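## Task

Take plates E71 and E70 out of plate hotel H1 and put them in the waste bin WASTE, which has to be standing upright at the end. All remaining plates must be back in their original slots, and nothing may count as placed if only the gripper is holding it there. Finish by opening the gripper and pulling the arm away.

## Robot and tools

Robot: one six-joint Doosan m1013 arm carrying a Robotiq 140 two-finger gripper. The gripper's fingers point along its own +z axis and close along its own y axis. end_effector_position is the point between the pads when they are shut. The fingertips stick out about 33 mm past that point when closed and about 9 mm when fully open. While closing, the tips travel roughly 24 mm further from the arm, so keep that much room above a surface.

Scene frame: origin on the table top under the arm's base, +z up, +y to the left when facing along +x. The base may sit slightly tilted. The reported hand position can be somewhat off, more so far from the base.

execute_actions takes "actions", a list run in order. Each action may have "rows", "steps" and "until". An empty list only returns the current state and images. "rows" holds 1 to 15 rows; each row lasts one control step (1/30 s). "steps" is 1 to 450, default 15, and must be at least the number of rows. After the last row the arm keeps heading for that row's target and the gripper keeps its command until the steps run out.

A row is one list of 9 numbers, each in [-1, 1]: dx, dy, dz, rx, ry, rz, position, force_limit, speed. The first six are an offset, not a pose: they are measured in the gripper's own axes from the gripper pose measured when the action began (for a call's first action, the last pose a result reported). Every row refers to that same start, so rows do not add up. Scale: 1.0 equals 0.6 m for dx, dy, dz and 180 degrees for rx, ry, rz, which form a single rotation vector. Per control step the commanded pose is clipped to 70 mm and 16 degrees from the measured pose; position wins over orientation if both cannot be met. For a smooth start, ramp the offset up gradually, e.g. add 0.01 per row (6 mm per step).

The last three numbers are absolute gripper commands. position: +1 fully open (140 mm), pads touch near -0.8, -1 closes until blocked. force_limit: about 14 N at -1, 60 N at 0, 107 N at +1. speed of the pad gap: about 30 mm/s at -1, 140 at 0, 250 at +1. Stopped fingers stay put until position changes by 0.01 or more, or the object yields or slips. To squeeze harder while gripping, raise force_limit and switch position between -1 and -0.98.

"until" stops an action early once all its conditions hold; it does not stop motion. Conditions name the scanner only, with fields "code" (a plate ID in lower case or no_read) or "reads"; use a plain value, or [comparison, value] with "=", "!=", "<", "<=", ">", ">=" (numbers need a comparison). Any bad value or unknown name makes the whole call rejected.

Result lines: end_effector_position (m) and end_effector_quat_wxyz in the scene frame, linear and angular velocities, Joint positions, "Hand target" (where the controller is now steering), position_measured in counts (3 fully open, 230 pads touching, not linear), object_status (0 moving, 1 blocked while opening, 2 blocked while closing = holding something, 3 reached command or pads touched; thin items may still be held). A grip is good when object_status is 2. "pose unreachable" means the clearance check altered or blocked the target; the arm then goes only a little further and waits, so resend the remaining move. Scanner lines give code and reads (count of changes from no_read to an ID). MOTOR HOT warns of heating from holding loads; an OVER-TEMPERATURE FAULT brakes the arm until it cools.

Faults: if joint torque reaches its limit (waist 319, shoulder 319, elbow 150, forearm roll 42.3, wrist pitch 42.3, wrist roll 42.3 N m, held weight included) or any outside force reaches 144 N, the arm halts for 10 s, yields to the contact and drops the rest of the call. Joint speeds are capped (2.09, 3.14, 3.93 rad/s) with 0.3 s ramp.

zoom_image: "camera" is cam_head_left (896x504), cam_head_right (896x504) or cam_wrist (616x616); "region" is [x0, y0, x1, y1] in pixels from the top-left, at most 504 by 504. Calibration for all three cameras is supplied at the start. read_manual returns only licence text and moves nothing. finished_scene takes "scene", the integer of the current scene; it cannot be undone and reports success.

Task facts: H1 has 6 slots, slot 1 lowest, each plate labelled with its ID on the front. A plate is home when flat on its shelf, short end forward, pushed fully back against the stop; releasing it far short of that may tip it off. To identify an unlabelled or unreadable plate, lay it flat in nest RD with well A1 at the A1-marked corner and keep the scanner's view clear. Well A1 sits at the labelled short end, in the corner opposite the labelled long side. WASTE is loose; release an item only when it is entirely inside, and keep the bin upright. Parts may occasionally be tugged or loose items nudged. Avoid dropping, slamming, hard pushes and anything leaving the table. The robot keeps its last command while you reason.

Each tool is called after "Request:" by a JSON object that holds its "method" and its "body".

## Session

Request:
{"method": "execute_actions", "body": {"actions": []}}

Scene clock: 0.00 s.
end_effector_position=(+0.4337, +0.5778, +0.2393) position_measured=3 object_status=3 end_effector_quat_wxyz=(-0.022, +0.539, +0.564, -0.625) end_effector_velocity=(-0.001, +0.001, -0.001) end_effector_angular_velocity=(+0.000, +0.001, +0.001)
Joint positions: [0.825 1.027 0.964 0.118 2.488 0.823]
Joint velocities: [ 0.001  0.001 -0.     0.001 -0.    -0.   ]
Hand target: +0.434, +0.578, +0.239; -0.022, +0.539, +0.564, -0.625
scanner: code=no_read reads=0
camera_calibration (this result's frames):
cam_wrist: T_world_to_cam=[[0.63066, -0.214967, -0.745692, 0.00608636], [0.65201, -0.374356, 0.659348, -0.216838], [-0.420892, -0.902024, -0.0959307, 0.907461], [0, 0, 0, 1]] pos_world=[0.519485, 0.738685, 0.234564]

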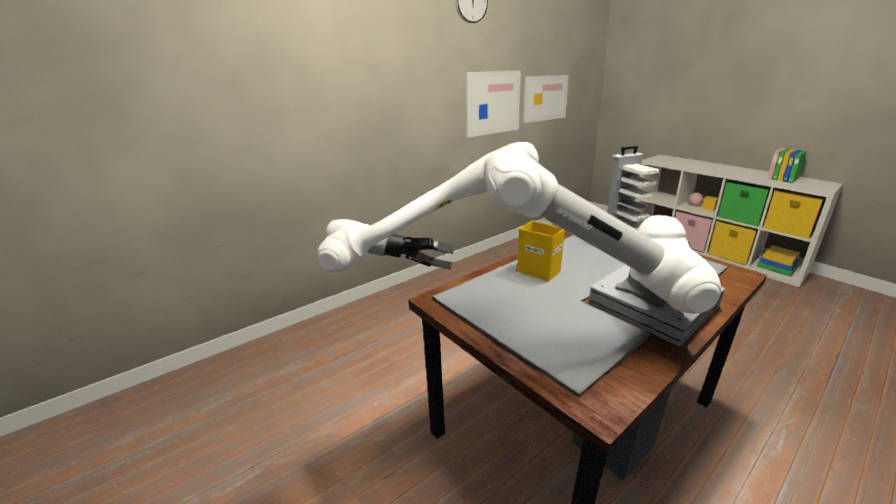

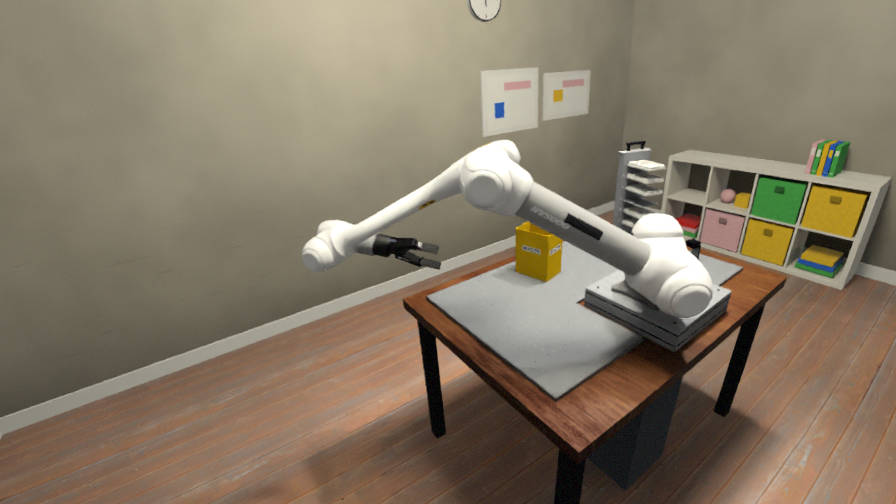

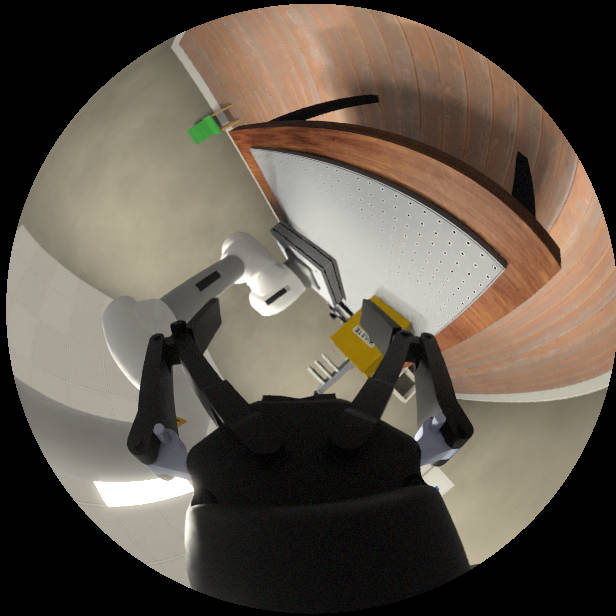

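Request:
{"method": "execute_actions", "body": {"actions": [{"rows":[[-0.05,-0.02,0.02,0,0.03,0.03,1,0,0],[-0.12,-0.05,0.04,0,0.08,0.07,1,0,0],[-0.66,-0.3,0.225,-0.017,0.473,0.427,1,0,0]],"steps":70},{"rows":[[-0.08,0.5,0,0,0,0,1,0,0]],"steps":30},{"rows":[[-0.4,0.62,0.15,0,0,0,1,0,0]],"steps":55}]}}

Scene clock: 12.57 s.
end_effector_position=(+0.1125, -0.3722, +0.5057) position_measured=3 object_status=3 end_effector_quat_wxyz=(-0.001, +1.000, -0.000, -0.000) end_effector_velocity=(-0.001, -0.000, -0.000) end_effector_angular_velocity=(+0.000, +0.001, -0.001)
Joint positions: [-1.387 -0.258  1.827  0.001  1.592  0.202]
Joint velocities: [-0.001  0.    -0.    -0.001  0.    -0.001]
Hand target: +0.112, -0.372, +0.506; -0.001, +1.000, -0.000, -0.000
Off the commanded pose: 0.001 m, 0 deg.
scanner: code=no_read reads=0
camera_calibration (this result's frames):
cam_wrist: T_world_to_cam=[[0.0830256, -0.988099, 0.129486, -0.465644], [-0.938192, -0.0336907, 0.344472, -0.0738198], [-0.33601, -0.150083, -0.929824, 0.63287], [0, 0, 0, 1]] pos_world=[0.182054, -0.367606, 0.674181]

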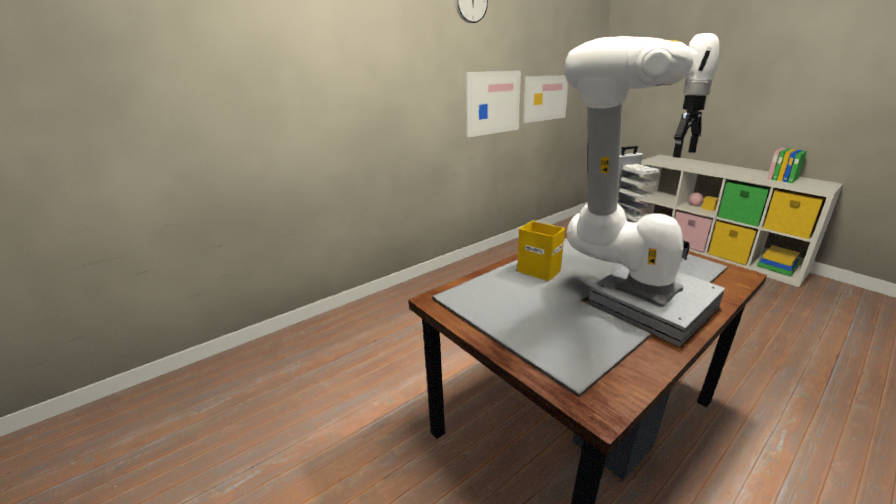

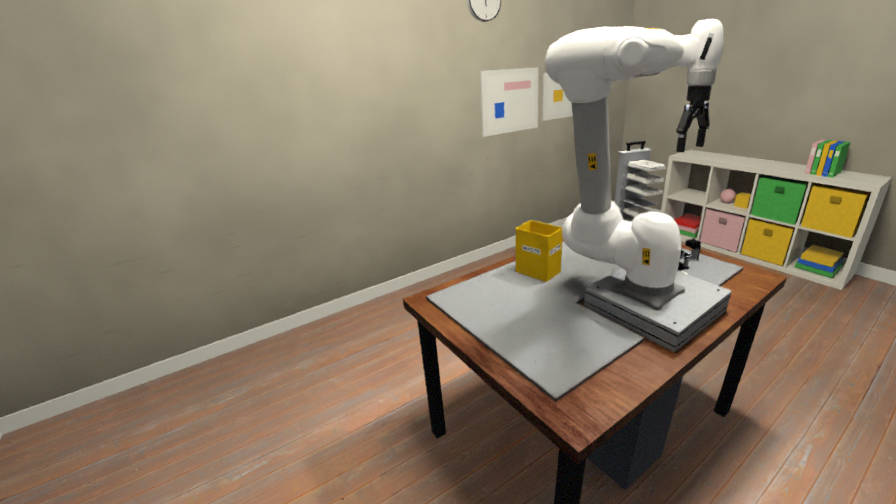

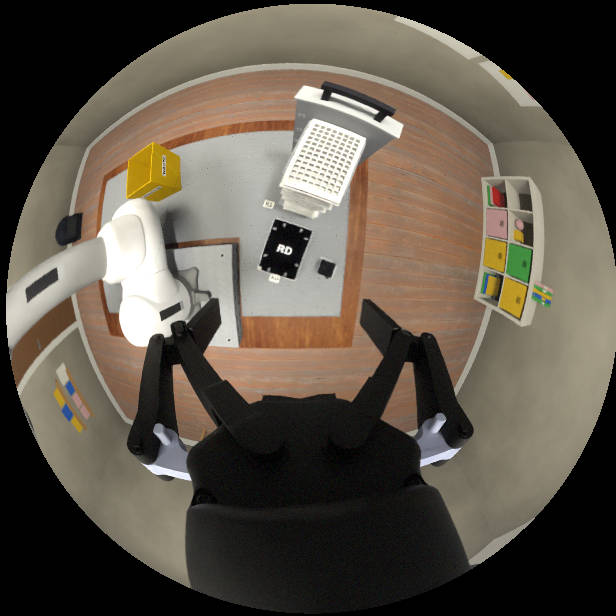

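Request:
{"method": "execute_actions", "body": {"actions": [{"rows":[[0,0,0.02,0,0.03,0,1,0,0],[0,0,0.05,0,0.08,0,1,0,0],[0.03,-0.01,0.27,0,0.5,0,1,0,0]],"steps":65},{"rows":[[0,0,0,-0.078,0,0,1,0,0]],"steps":22}]}}

Request:
{"method": "zoom_image", "body": {"camera": "cam_wrist", "region": [150, 100, 450, 420]}}

Scene clock: 20.80 s.
end_effector_position=(+0.1310, -0.3663, +0.3442) position_measured=3 object_status=3 end_effector_quat_wxyz=(+0.085, +0.701, -0.086, +0.702) end_effector_velocity=(-0.000, -0.000, -0.000) end_effector_angular_velocity=(+0.000, -0.002, -0.001)
Joint positions: [-2.27   0.166  2.525  1.17   1.752 -1.14 ]
Joint velocities: [-0.001  0.002 -0.     0.001  0.    -0.001]
Hand target: +0.131, -0.366, +0.344; +0.085, +0.701, -0.086, +0.702
Off the commanded pose: 0.000 m, 0 deg.
scanner: code=no_read reads=0
camera_calibration (this result's frames):
cam_wrist: T_world_to_cam=[[-0.366395, -0.926877, 0.081569, -0.342726], [-0.340778, 0.0521004, -0.938699, 0.394216], [0.865809, -0.371732, -0.334949, 0.0464292], [0, 0, 0, 1]] pos_world=[-0.0314317, -0.320944, 0.413558]

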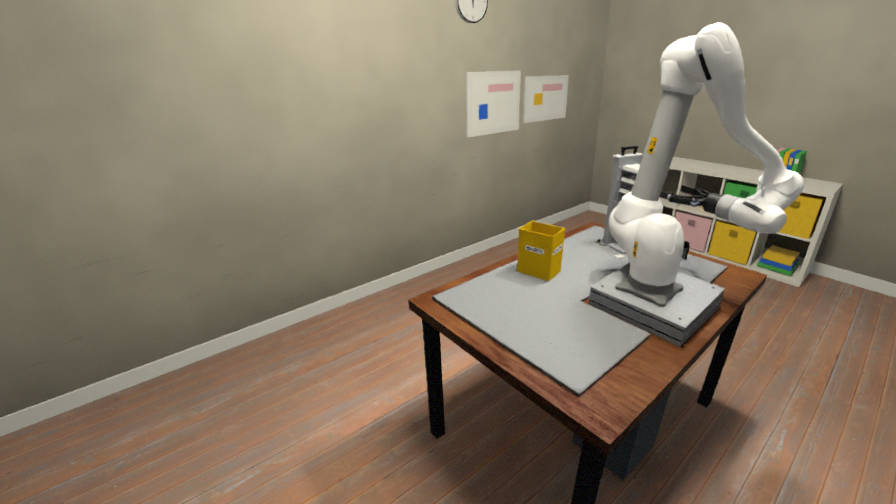

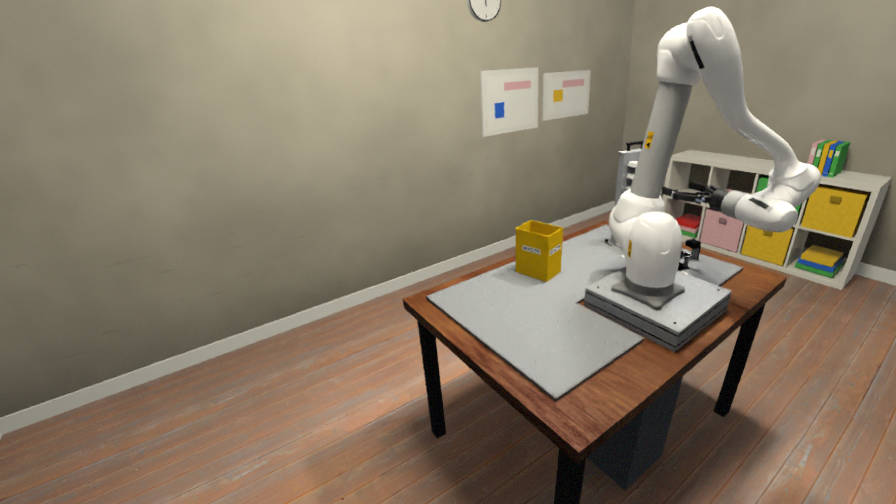

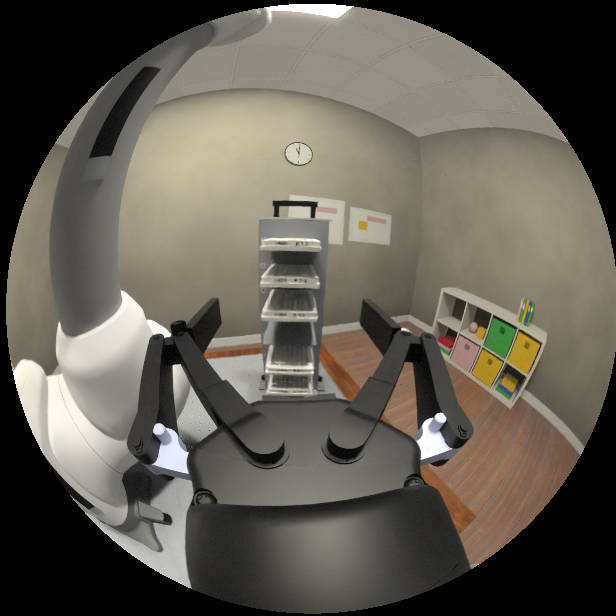

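Region (150, 100, 450, 420) of cam_wrist's 616x616 image, scaled by 1.575, with more detail than that image has; it fills the left 472 columns of this view, and the rest is white.

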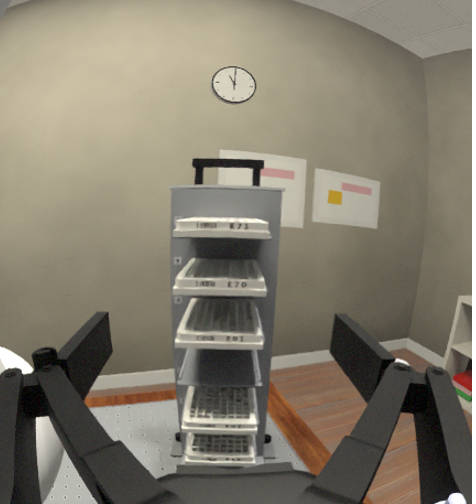

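Request:
{"method": "execute_actions", "body": {"actions": [{"rows":[[0.02,0,0.01,0,0,0,1,0,0],[0.05,0,0.03,0,0,0,1,0,0],[0.12,0,0.15,0,0,0,1,0,0]],"steps":25}]}}

Request:
{"method": "zoom_image", "body": {"camera": "cam_wrist", "region": [150, 220, 450, 420]}}

Request:
{"method": "zoom_image", "body": {"camera": "cam_head_right", "region": [600, 130, 760, 240]}}

Scene clock: 26.03 s.
end_effector_position=(+0.2183, -0.3880, +0.4161) position_measured=3 object_status=3 end_effector_quat_wxyz=(+0.085, +0.702, -0.086, +0.702) end_effector_velocity=(+0.001, +0.001, +0.000) end_effector_angular_velocity=(-0.001, +0.001, +0.003)
Joint positions: [-2.013 -0.026  2.503  1.425  1.678 -0.897]
Joint velocities: [ 0.002 -0.001 -0.    -0.001  0.     0.   ]
Hand target: +0.218, -0.388, +0.416; +0.085, +0.702, -0.086, +0.702
Off the commanded pose: 0.000 m, 0 deg.
scanner: code=no_read reads=0
camera_calibration (this result's frames):
cam_wrist: T_world_to_cam=[[-0.36612, -0.92698, 0.0816299, -0.336851], [-0.340921, 0.0519925, -0.938653, 0.492515], [0.865869, -0.371489, -0.335063, -0.0130002], [0, 0, 0, 1]] pos_world=[0.0558375, -0.342691, 0.485442]

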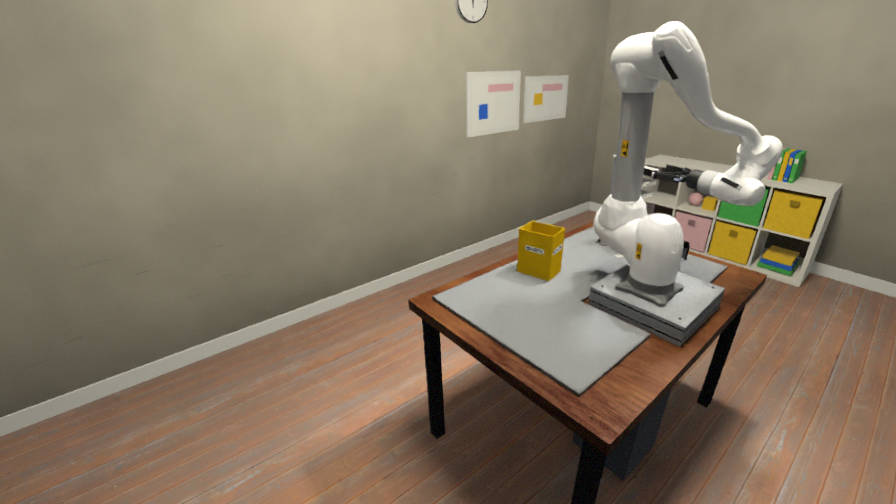

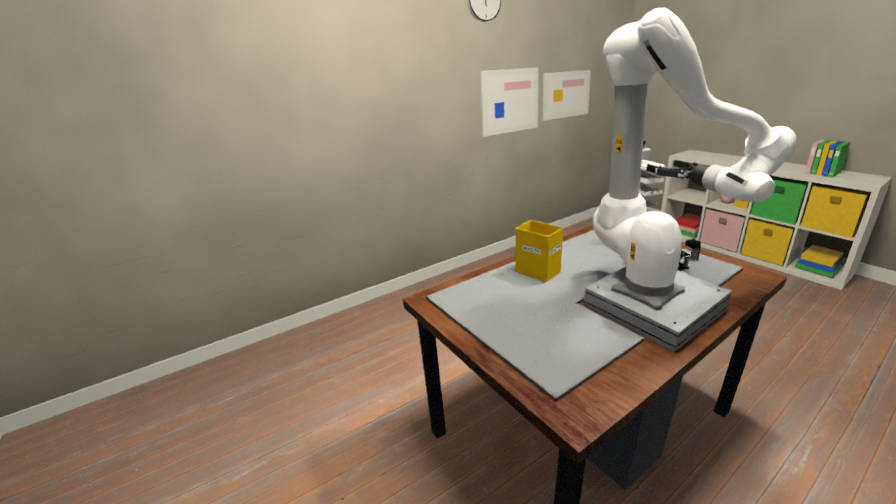

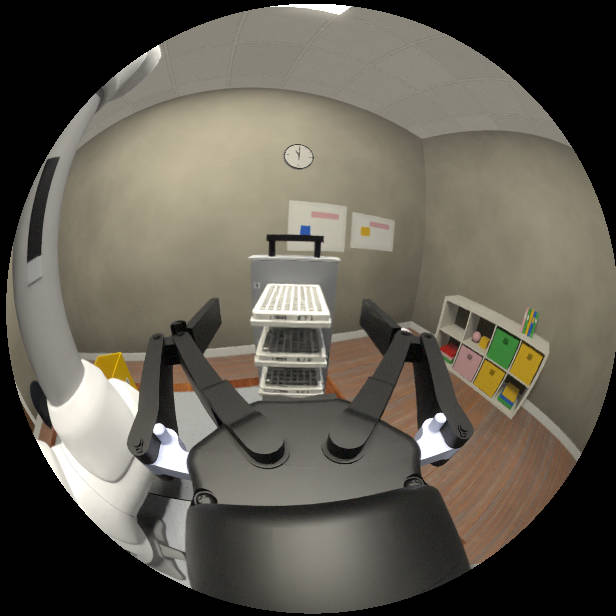

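Region (150, 220, 450, 420) of cam_wrist's 616x616 image, scaled by 1.680, with more detail than that image has.

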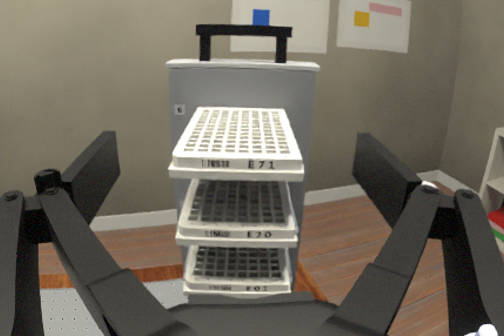

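Region (600, 130, 760, 240) of cam_head_right's 896x504 image, scaled by 3.150, with more detail than that image has; it fills the top 346 rows of this view, and the rest is white.

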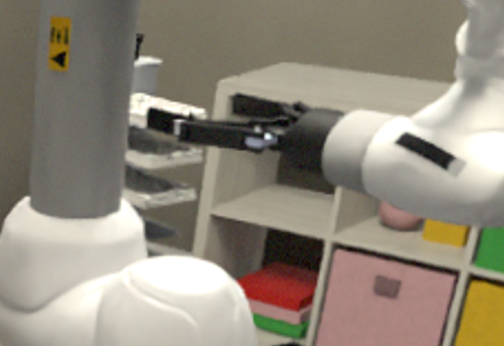

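Request:
{"method": "execute_actions", "body": {"actions": [{"rows":[[0,0,0.015,0,0,0,1,0,0],[-0.003,0,0.04,0,0,0,1,0,0],[-0.003,0,0.07,0,0,0,1,0,0],[-0.003,0,0.107,0,0,0,1,0,0]],"steps":20},{"rows":[[0,0,0,0,0,0,-1,-0.4,-0.3]],"steps":24}]}}

Request:
{"method": "zoom_image", "body": {"camera": "cam_wrist", "region": [180, 240, 400, 400]}}

Scene clock: 35.77 s.
end_effector_position=(+0.2804, -0.4038, +0.4144) position_measured=105 object_status=0 end_effector_quat_wxyz=(+0.086, +0.701, -0.086, +0.702) end_effector_velocity=(+0.001, +0.002, +0.000) end_effector_angular_velocity=(+0.000, -0.000, +0.005)
Joint positions: [-1.819 -0.019  2.503  1.579  1.558 -0.896]
Joint velocities: [ 0.001 -0.001 -0.    -0.003  0.002  0.001]
Hand target: +0.280, -0.404, +0.414; +0.085, +0.701, -0.086, +0.702
Off the commanded pose: 0.000 m, 0 deg.
scanner: code=no_read reads=0
camera_calibration (this result's frames):
cam_wrist: T_world_to_cam=[[-0.366454, -0.926818, 0.0819736, -0.328568], [-0.340882, 0.0517581, -0.93868, 0.51286], [0.865743, -0.371926, -0.334902, -0.0734364], [0, 0, 0, 1]] pos_world=[0.117997, -0.358381, 0.483751]

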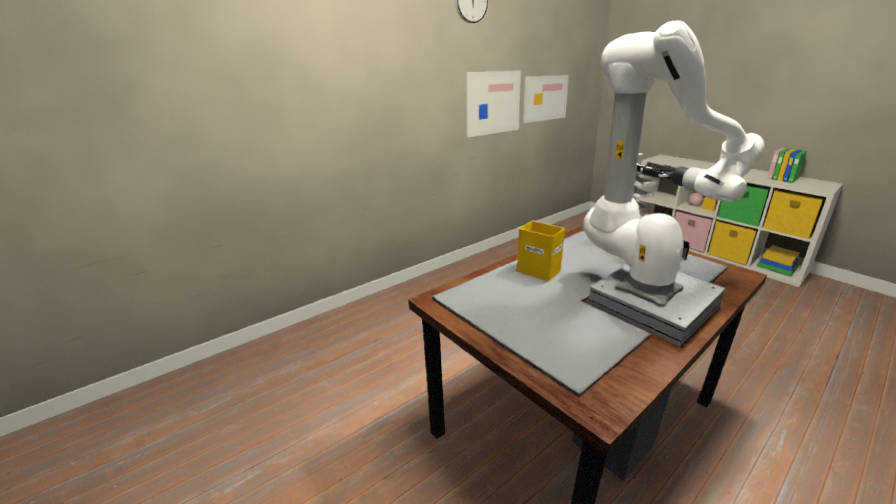

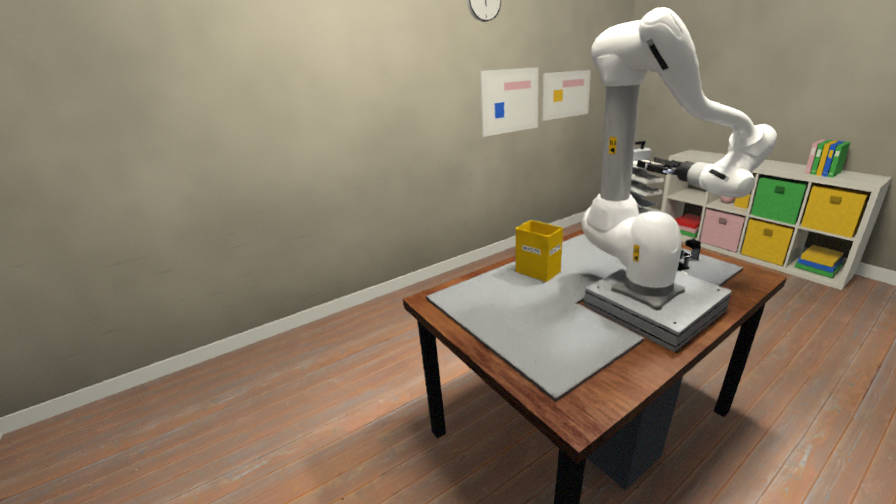

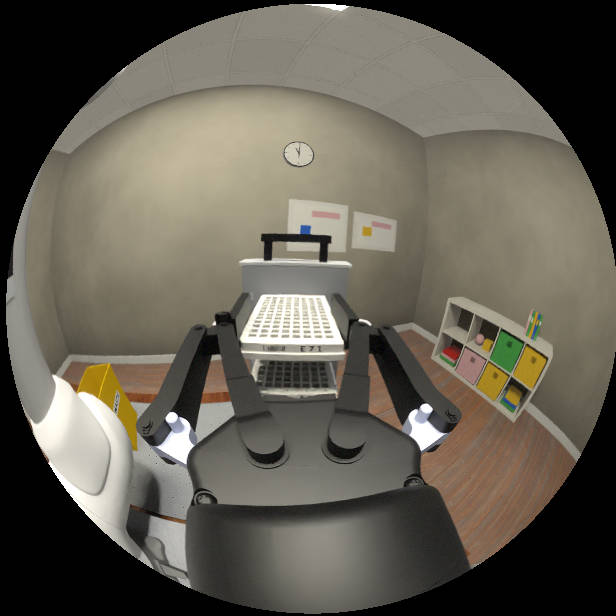

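Region (180, 240, 400, 400) of cam_wrist's 616x616 image, scaled by 2.291, with more detail than that image has; it fills the top 367 rows of this view, and the rest is white.

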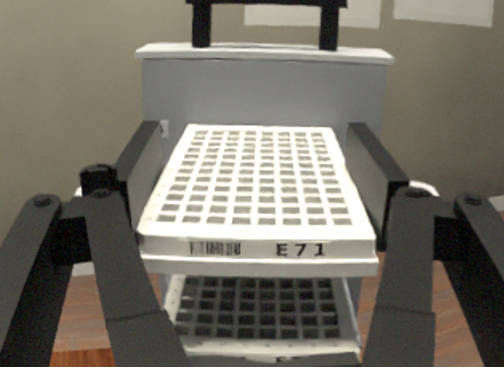

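Request:
{"method": "execute_actions", "body": {"actions": [{"rows":[[0,0,0,0,0,0,0.32,0,0]],"steps":6},{"rows":[[-0.006,0,0,0,0,0,0.32,0,0]],"steps":8},{"rows":[[0,0,0,0,0,0,-1,0.2,-0.3]],"steps":14}]}}

Scene clock: 40.60 s.
end_effector_position=(+0.2805, -0.4035, +0.4106) position_measured=105 object_status=2 end_effector_quat_wxyz=(+0.085, +0.701, -0.086, +0.702) end_effector_velocity=(-0.000, -0.000, -0.001) end_effector_angular_velocity=(+0.000, +0.001, -0.001)
Joint positions: [-1.819 -0.011  2.506  1.579  1.559 -0.907]
Joint velocities: [-0.001  0.     0.    -0.001 -0.    -0.   ]
Hand target: +0.281, -0.403, +0.411; +0.085, +0.701, -0.086, +0.702
Off the commanded pose: 0.000 m, 0 deg.
scanner: code=no_read reads=0
camera_calibration (this result's frames):
cam_wrist: T_world_to_cam=[[-0.366236, -0.926948, 0.0814765, -0.327838], [-0.340734, 0.0521129, -0.938714, 0.509458], [0.865893, -0.371553, -0.334928, -0.0744816], [0, 0, 0, 1]] pos_world=[0.118017, -0.358112, 0.480001]

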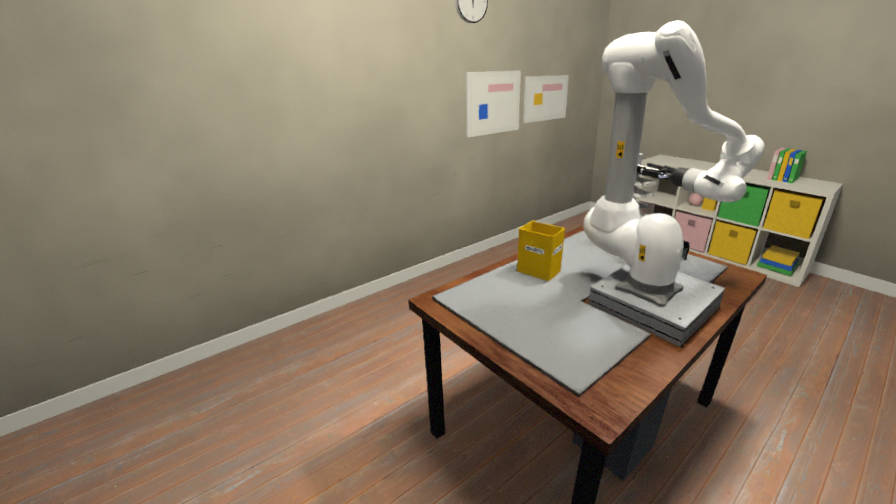

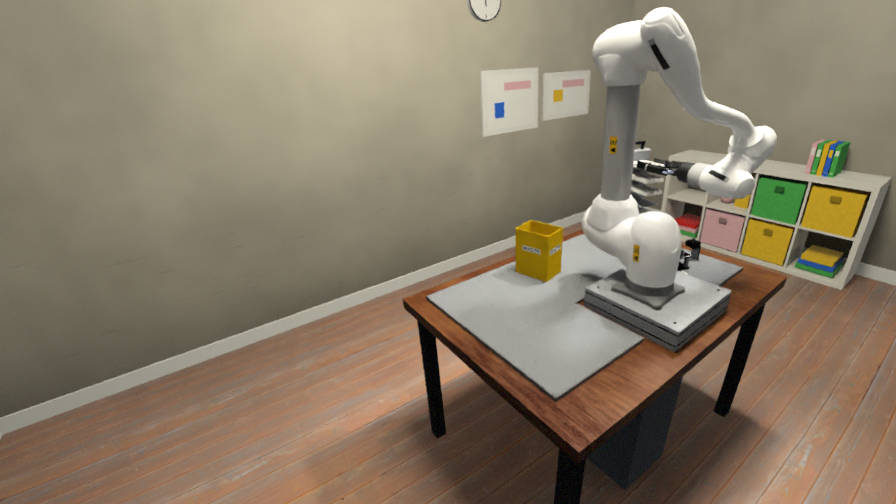

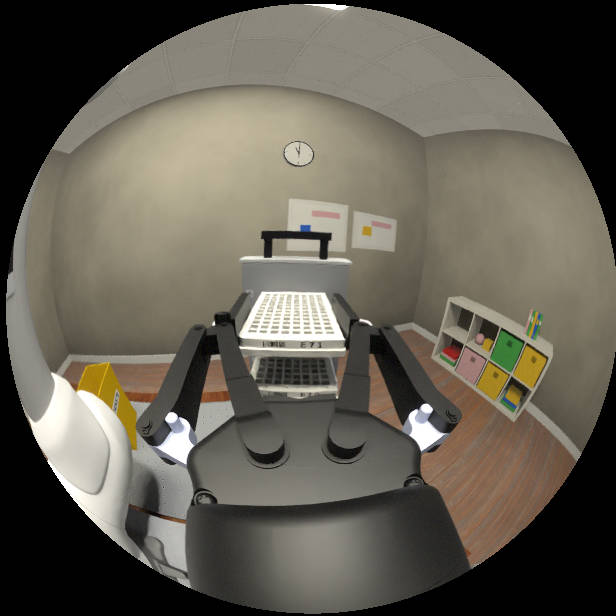

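Request:
{"method": "execute_actions", "body": {"actions": [{"rows":[[0,0,0,0,0,0,-0.98,0.4,-0.3]],"steps":5},{"rows":[[0.004,0,-0.01,0,0,0,-0.98,0.4,-0.3],[0.008,0,-0.025,0,0,0,-0.98,0.4,-0.3],[0.01,0,-0.045,0,0,0,-0.98,0.4,-0.3],[0.01,0,-0.07,0,0,0,-0.98,0.4,-0.3],[0.01,0,-0.1,0,0,0,-0.98,0.4,-0.3],[0.01,0,-0.13,0,0,0,-0.98,0.4,-0.3],[0.01,0,-0.16,0,0,0,-0.98,0.4,-0.3],[0.01,0,-0.2,0,0,0,-0.98,0.4,-0.3],[0.01,0,-0.25,0,0,0,-0.98,0.4,-0.3]],"steps":28},{"rows":[[0.02,0,0,0,-0.01,0,-0.98,0.4,-0.3],[0.05,0,0,0,-0.03,0,-0.98,0.4,-0.3],[0.2,0,0,0,-0.5,0,-0.98,0.4,-0.3]],"steps":65},{"rows":[[0.01,-0.02,0,0,0,-0.01,-0.98,0.4,-0.3],[0.02,-0.05,0,0,0,-0.03,-0.98,0.4,-0.3],[0.04,-0.1,0,0,0,-0.06,-0.98,0.4,-0.3],[0.32,-0.813,0.1,0,0,-0.578,-0.98,0.4,-0.3]],"steps":65}]}}

Request:
{"method": "zoom_image", "body": {"camera": "cam_wrist", "region": [160, 180, 420, 400]}}

Scene clock: 56.37 s.
end_effector_position=(+0.4382, +0.0588, +0.4769) position_measured=107 object_status=2 end_effector_quat_wxyz=(-0.001, +0.707, +0.707, +0.000) end_effector_velocity=(+0.001, -0.000, -0.001) end_effector_angular_velocity=(+0.001, +0.003, -0.002)
Joint positions: [ 0.008 -0.19   1.815  0.018  1.519  0.025]
Joint velocities: [-0.001  0.003 -0.     0.001  0.     0.001]
Hand target: +0.438, +0.059, +0.477; -0.001, +0.707, +0.707, +0.000
Off the commanded pose: 0.001 m, 0 deg.
scanner: code=no_read reads=0
camera_calibration (this result's frames):
cam_wrist: T_world_to_cam=[[0.987913, 0.0830303, 0.130895, -0.523304], [0.033441, -0.938717, 0.343063, -0.115638], [0.151358, -0.334539, -0.930148, 0.57771], [0, 0, 0, 1]] pos_world=[0.433405, 0.128165, 0.645525]

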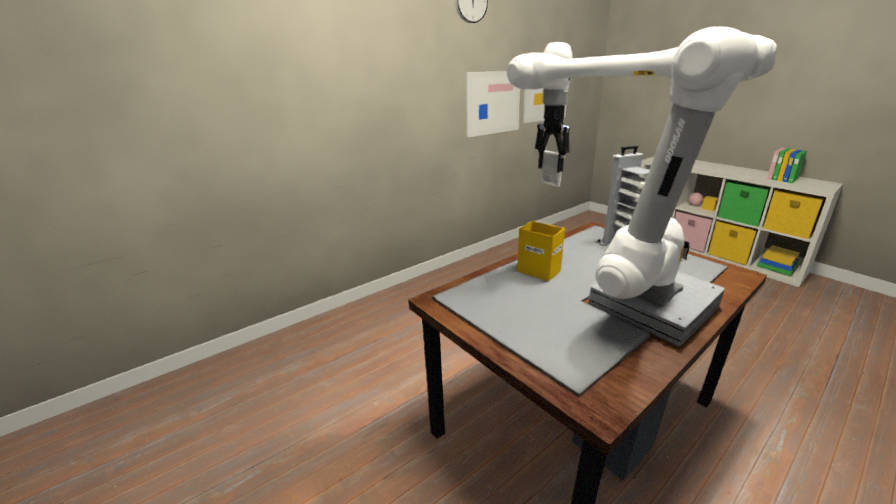

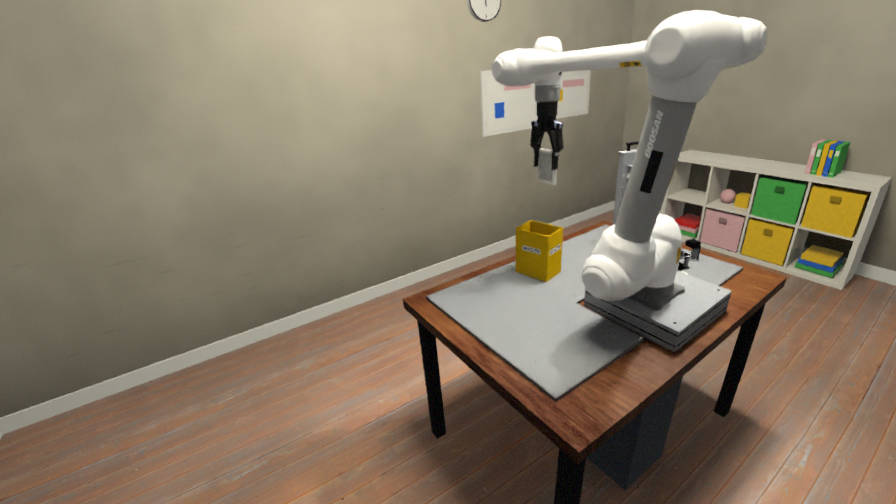

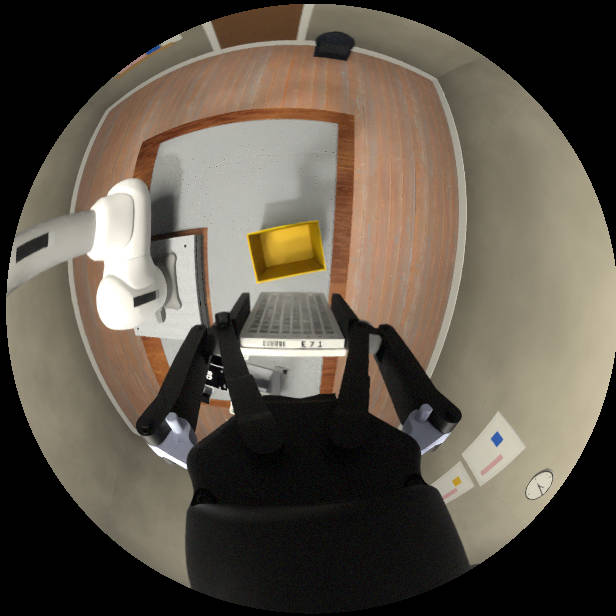

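Region (160, 180, 420, 400) of cam_wrist's 616x616 image, scaled by 1.938, with more detail than that image has; it fills the top 426 rows of this view, and the rest is white.

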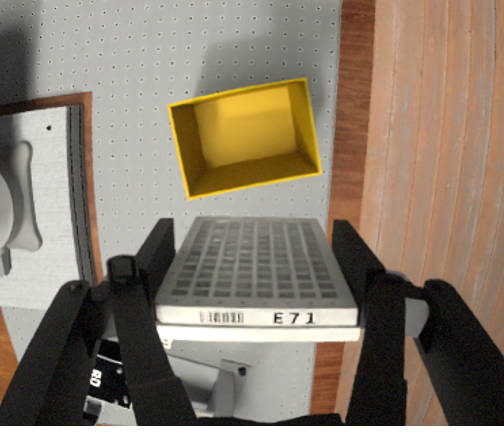

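Request:
{"method": "execute_actions", "body": {"actions": [{"rows":[[0.01,0,0.02,0,0,0,-0.98,0.4,-0.3],[0.03,0,0.05,0,0,-0.02,-0.98,0.4,-0.3],[0.075,-0.012,0.24,0,0,-0.05,-0.98,0.4,-0.3]],"steps":28}]}}

Request:
{"method": "zoom_image", "body": {"camera": "cam_wrist", "region": [160, 180, 420, 400]}}

Scene clock: 62.07 s.
end_effector_position=(+0.4311, +0.1039, +0.3330) position_measured=107 object_status=2 end_effector_quat_wxyz=(-0.001, +0.649, +0.760, +0.000) end_effector_velocity=(-0.000, -0.000, +0.001) end_effector_angular_velocity=(+0.001, -0.002, -0.001)
Joint positions: [ 0.117 -0.143  2.039  0.019  1.247 -0.028]
Joint velocities: [-0.001 -0.002 -0.     0.    -0.     0.   ]
Hand target: +0.431, +0.104, +0.333; -0.001, +0.649, +0.760, +0.000
Off the commanded pose: 0.000 m, 0 deg.
scanner: code=no_read reads=0
camera_calibration (this result's frames):
cam_wrist: T_world_to_cam=[[0.962725, 0.236586, 0.131102, -0.506334], [0.179851, -0.921945, 0.343031, -0.0885318], [0.202025, -0.306666, -0.93013, 0.435265], [0, 0, 0, 1]] pos_world=[0.415448, 0.171651, 0.501604]

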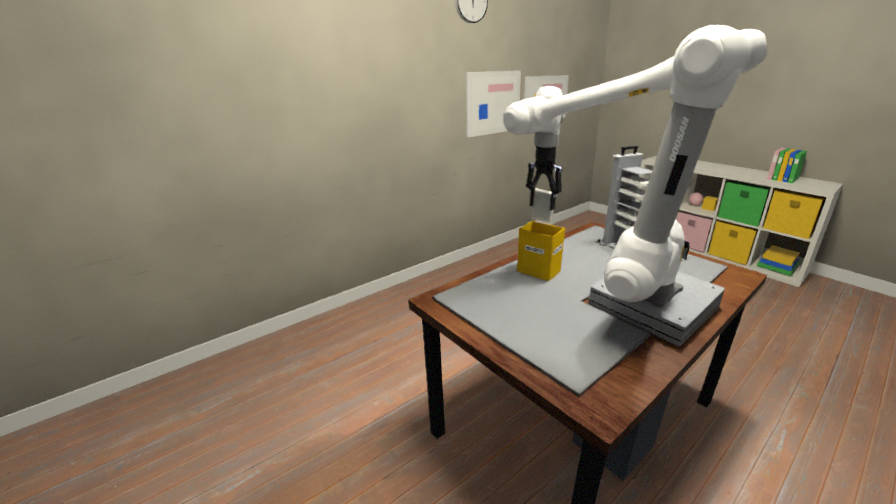

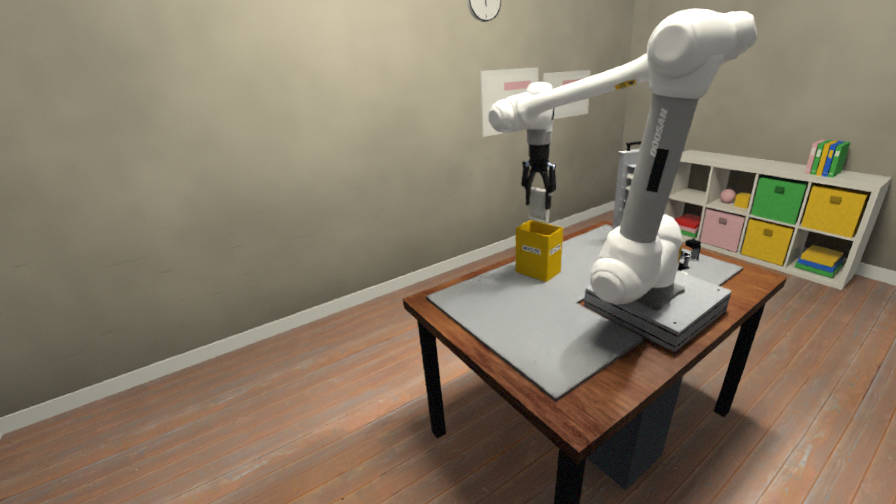

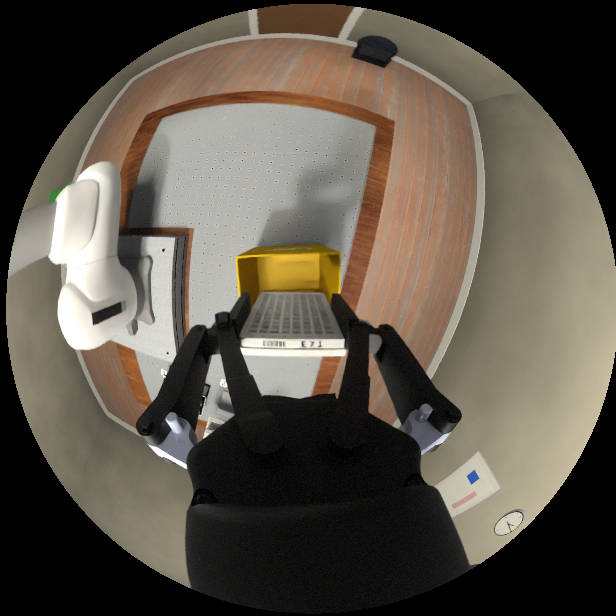

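Region (160, 180, 420, 400) of cam_wrist's 616x616 image, scaled by 1.938, with more detail than that image has; it fills the top 426 rows of this view, and the rest is white.

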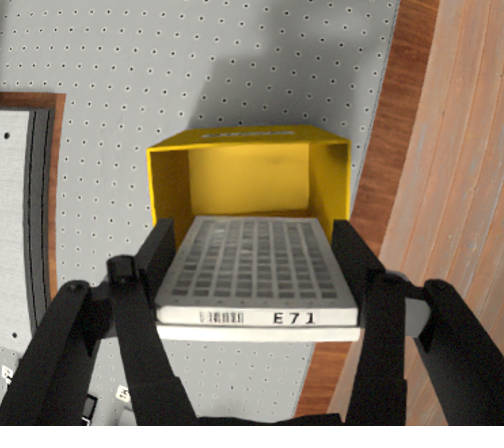

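Request:
{"method": "execute_actions", "body": {"actions": [{"rows":[[0,-0.003,0.015,0,0,-0.005,-0.98,0.4,-0.3],[0,-0.007,0.04,0,0,-0.01,-0.98,0.4,-0.3],[0,-0.007,0.07,0,0,-0.017,-0.98,0.4,-0.3],[0,-0.007,0.1,0,0,-0.017,-0.98,0.4,-0.3],[0,-0.007,0.13,0,0,-0.017,-0.98,0.4,-0.3],[0,-0.007,0.16,0,0,-0.017,-0.98,0.4,-0.3],[0,-0.007,0.19,0,0,-0.017,-0.98,0.4,-0.3],[0,-0.007,0.22,0,0,-0.017,-0.98,0.4,-0.3]],"steps":26}]}}

Request:
{"method": "zoom_image", "body": {"camera": "cam_head_left", "region": [480, 160, 610, 290]}}

Scene clock: 68.77 s.
end_effector_position=(+0.4270, +0.1035, +0.2010) position_measured=107 object_status=2 end_effector_quat_wxyz=(-0.001, +0.629, +0.777, +0.000) end_effector_velocity=(+0.000, -0.001, -0.000) end_effector_angular_velocity=(-0.000, -0.000, -0.002)
Joint positions: [ 0.122 -0.038  2.21   0.022  0.97  -0.083]
Joint velocities: [-0.001  0.     0.    -0.001 -0.     0.002]
Hand target: +0.427, +0.103, +0.201; -0.001, +0.629, +0.778, +0.000
Off the commanded pose: 0.000 m, 0 deg.
scanner: code=no_read reads=0
camera_calibration (this result's frames):
cam_wrist: T_world_to_cam=[[0.948703, 0.287658, 0.131206, -0.484336], [0.228817, -0.911063, 0.342938, -0.0649624], [0.218186, -0.295324, -0.93015, 0.305139], [0, 0, 0, 1]] pos_world=[0.407779, 0.170253, 0.369651]

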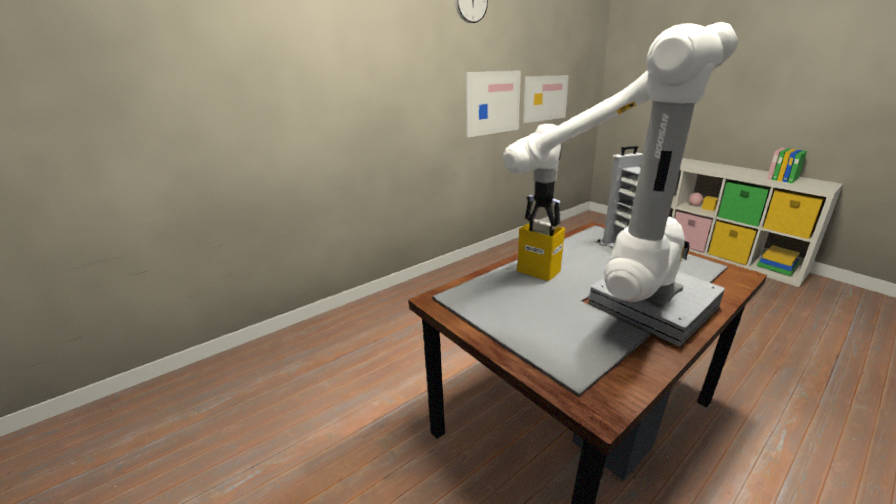

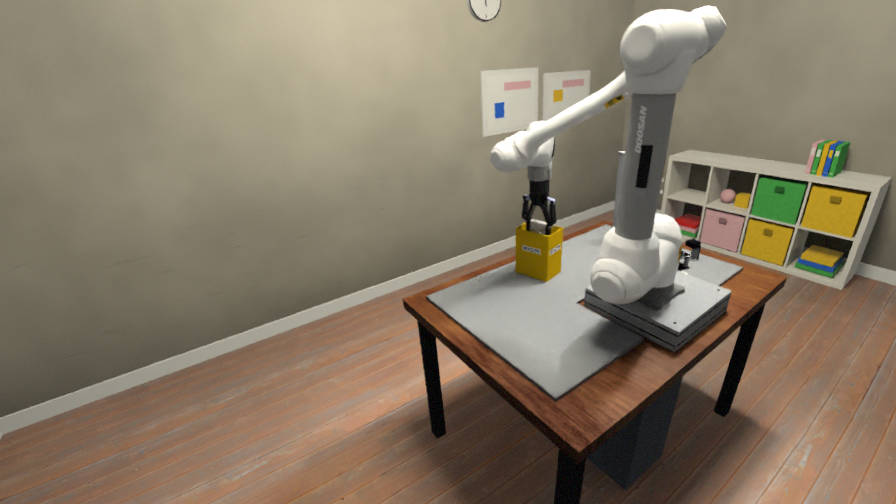

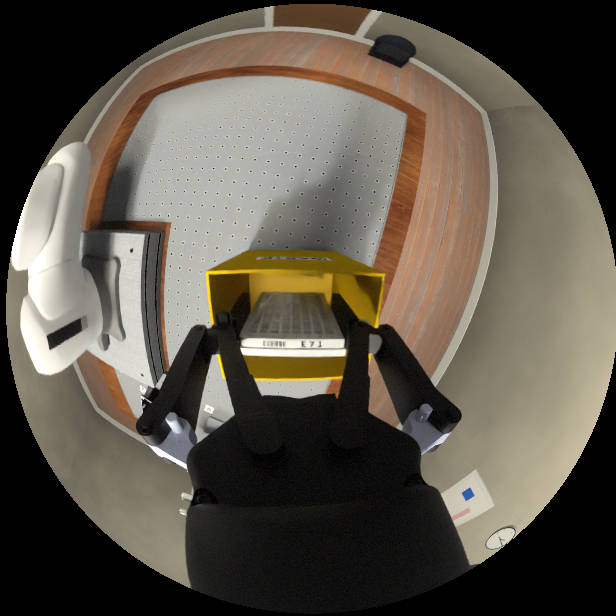

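Region (480, 160, 610, 290) of cam_head_left's 896x504 image, scaled by 3.877, with more detail than that image has.

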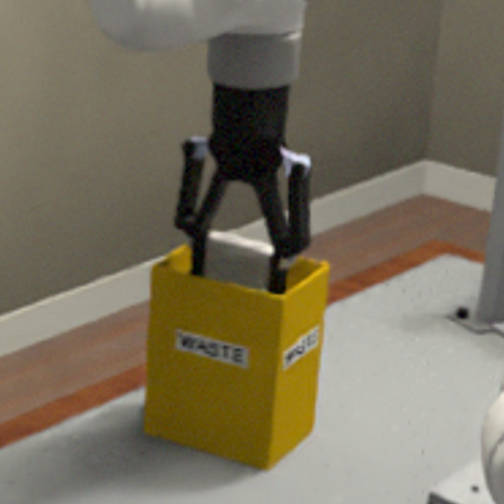

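Request:
{"method": "execute_actions", "body": {"actions": [{"rows":[[0,0.003,0.015,0,0,0,-0.98,0.4,-0.3],[0,0.005,0.03,0,0,0,-0.98,0.4,-0.3],[0,0.005,0.047,0,0,0,-0.98,0.4,-0.3]],"steps":15}]}}

Request:
{"method": "zoom_image", "body": {"camera": "cam_head_left", "region": [480, 160, 610, 290]}}

Scene clock: 74.83 s.
end_effector_position=(+0.4299, +0.1042, +0.1728) position_measured=107 object_status=2 end_effector_quat_wxyz=(-0.001, +0.629, +0.778, +0.000) end_effector_velocity=(-0.000, -0.001, -0.000) end_effector_angular_velocity=(-0.001, +0.000, -0.002)
Joint positions: [ 0.124  0.001  2.235  0.023  0.907 -0.083]
Joint velocities: [-0.002  0.     0.    -0.001  0.     0.001]
Hand target: +0.430, +0.104, +0.173; -0.001, +0.629, +0.778, +0.000
Off the commanded pose: 0.000 m, 0 deg.
scanner: code=no_read reads=0
camera_calibration (this result's frames):
cam_wrist: T_world_to_cam=[[0.948709, 0.287659, 0.131165, -0.48358], [0.228832, -0.911063, 0.342927, -0.0553577], [0.218145, -0.295323, -0.930159, 0.278486], [0, 0, 0, 1]] pos_world=[0.410694, 0.170915, 0.341448]

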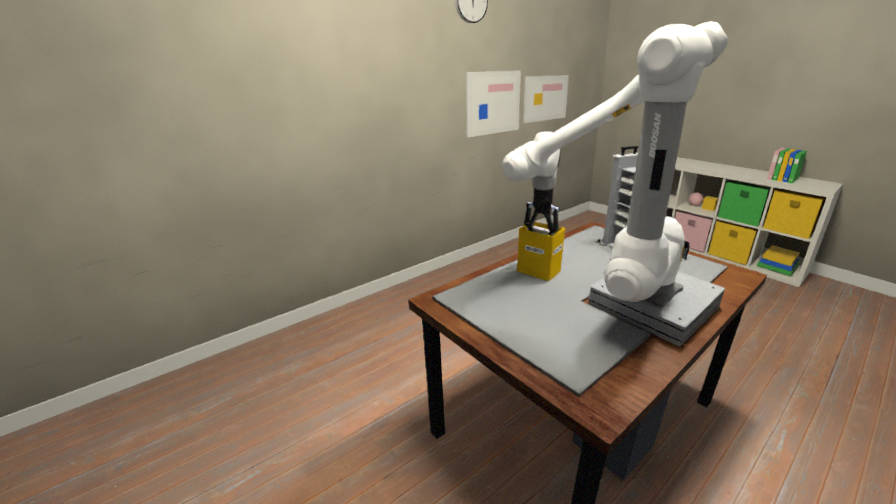

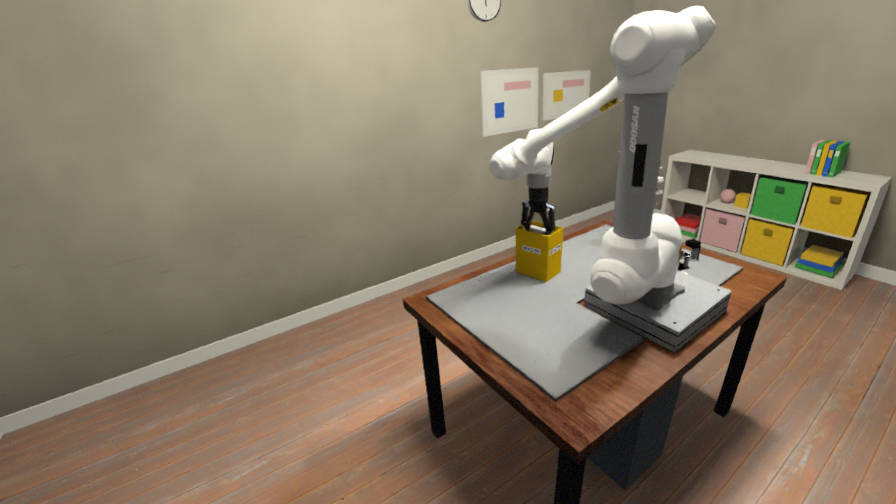

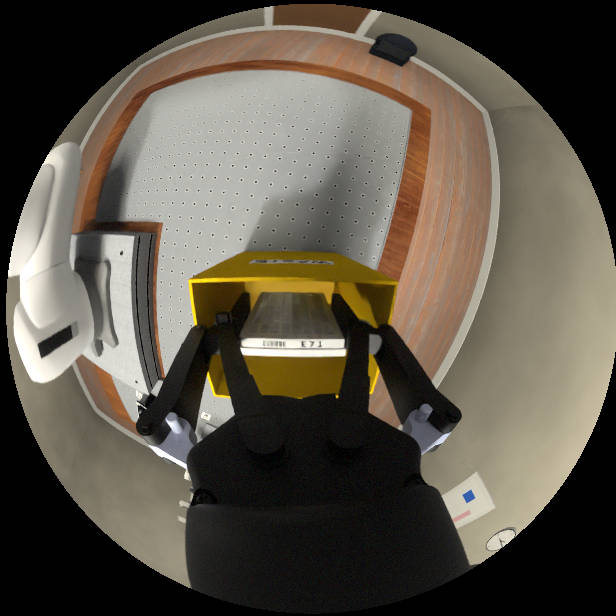

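Region (480, 160, 610, 290) of cam_head_left's 896x504 image, scaled by 3.877, with more detail than that image has.

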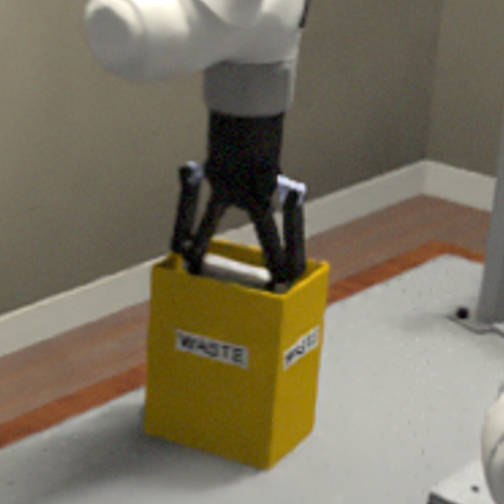

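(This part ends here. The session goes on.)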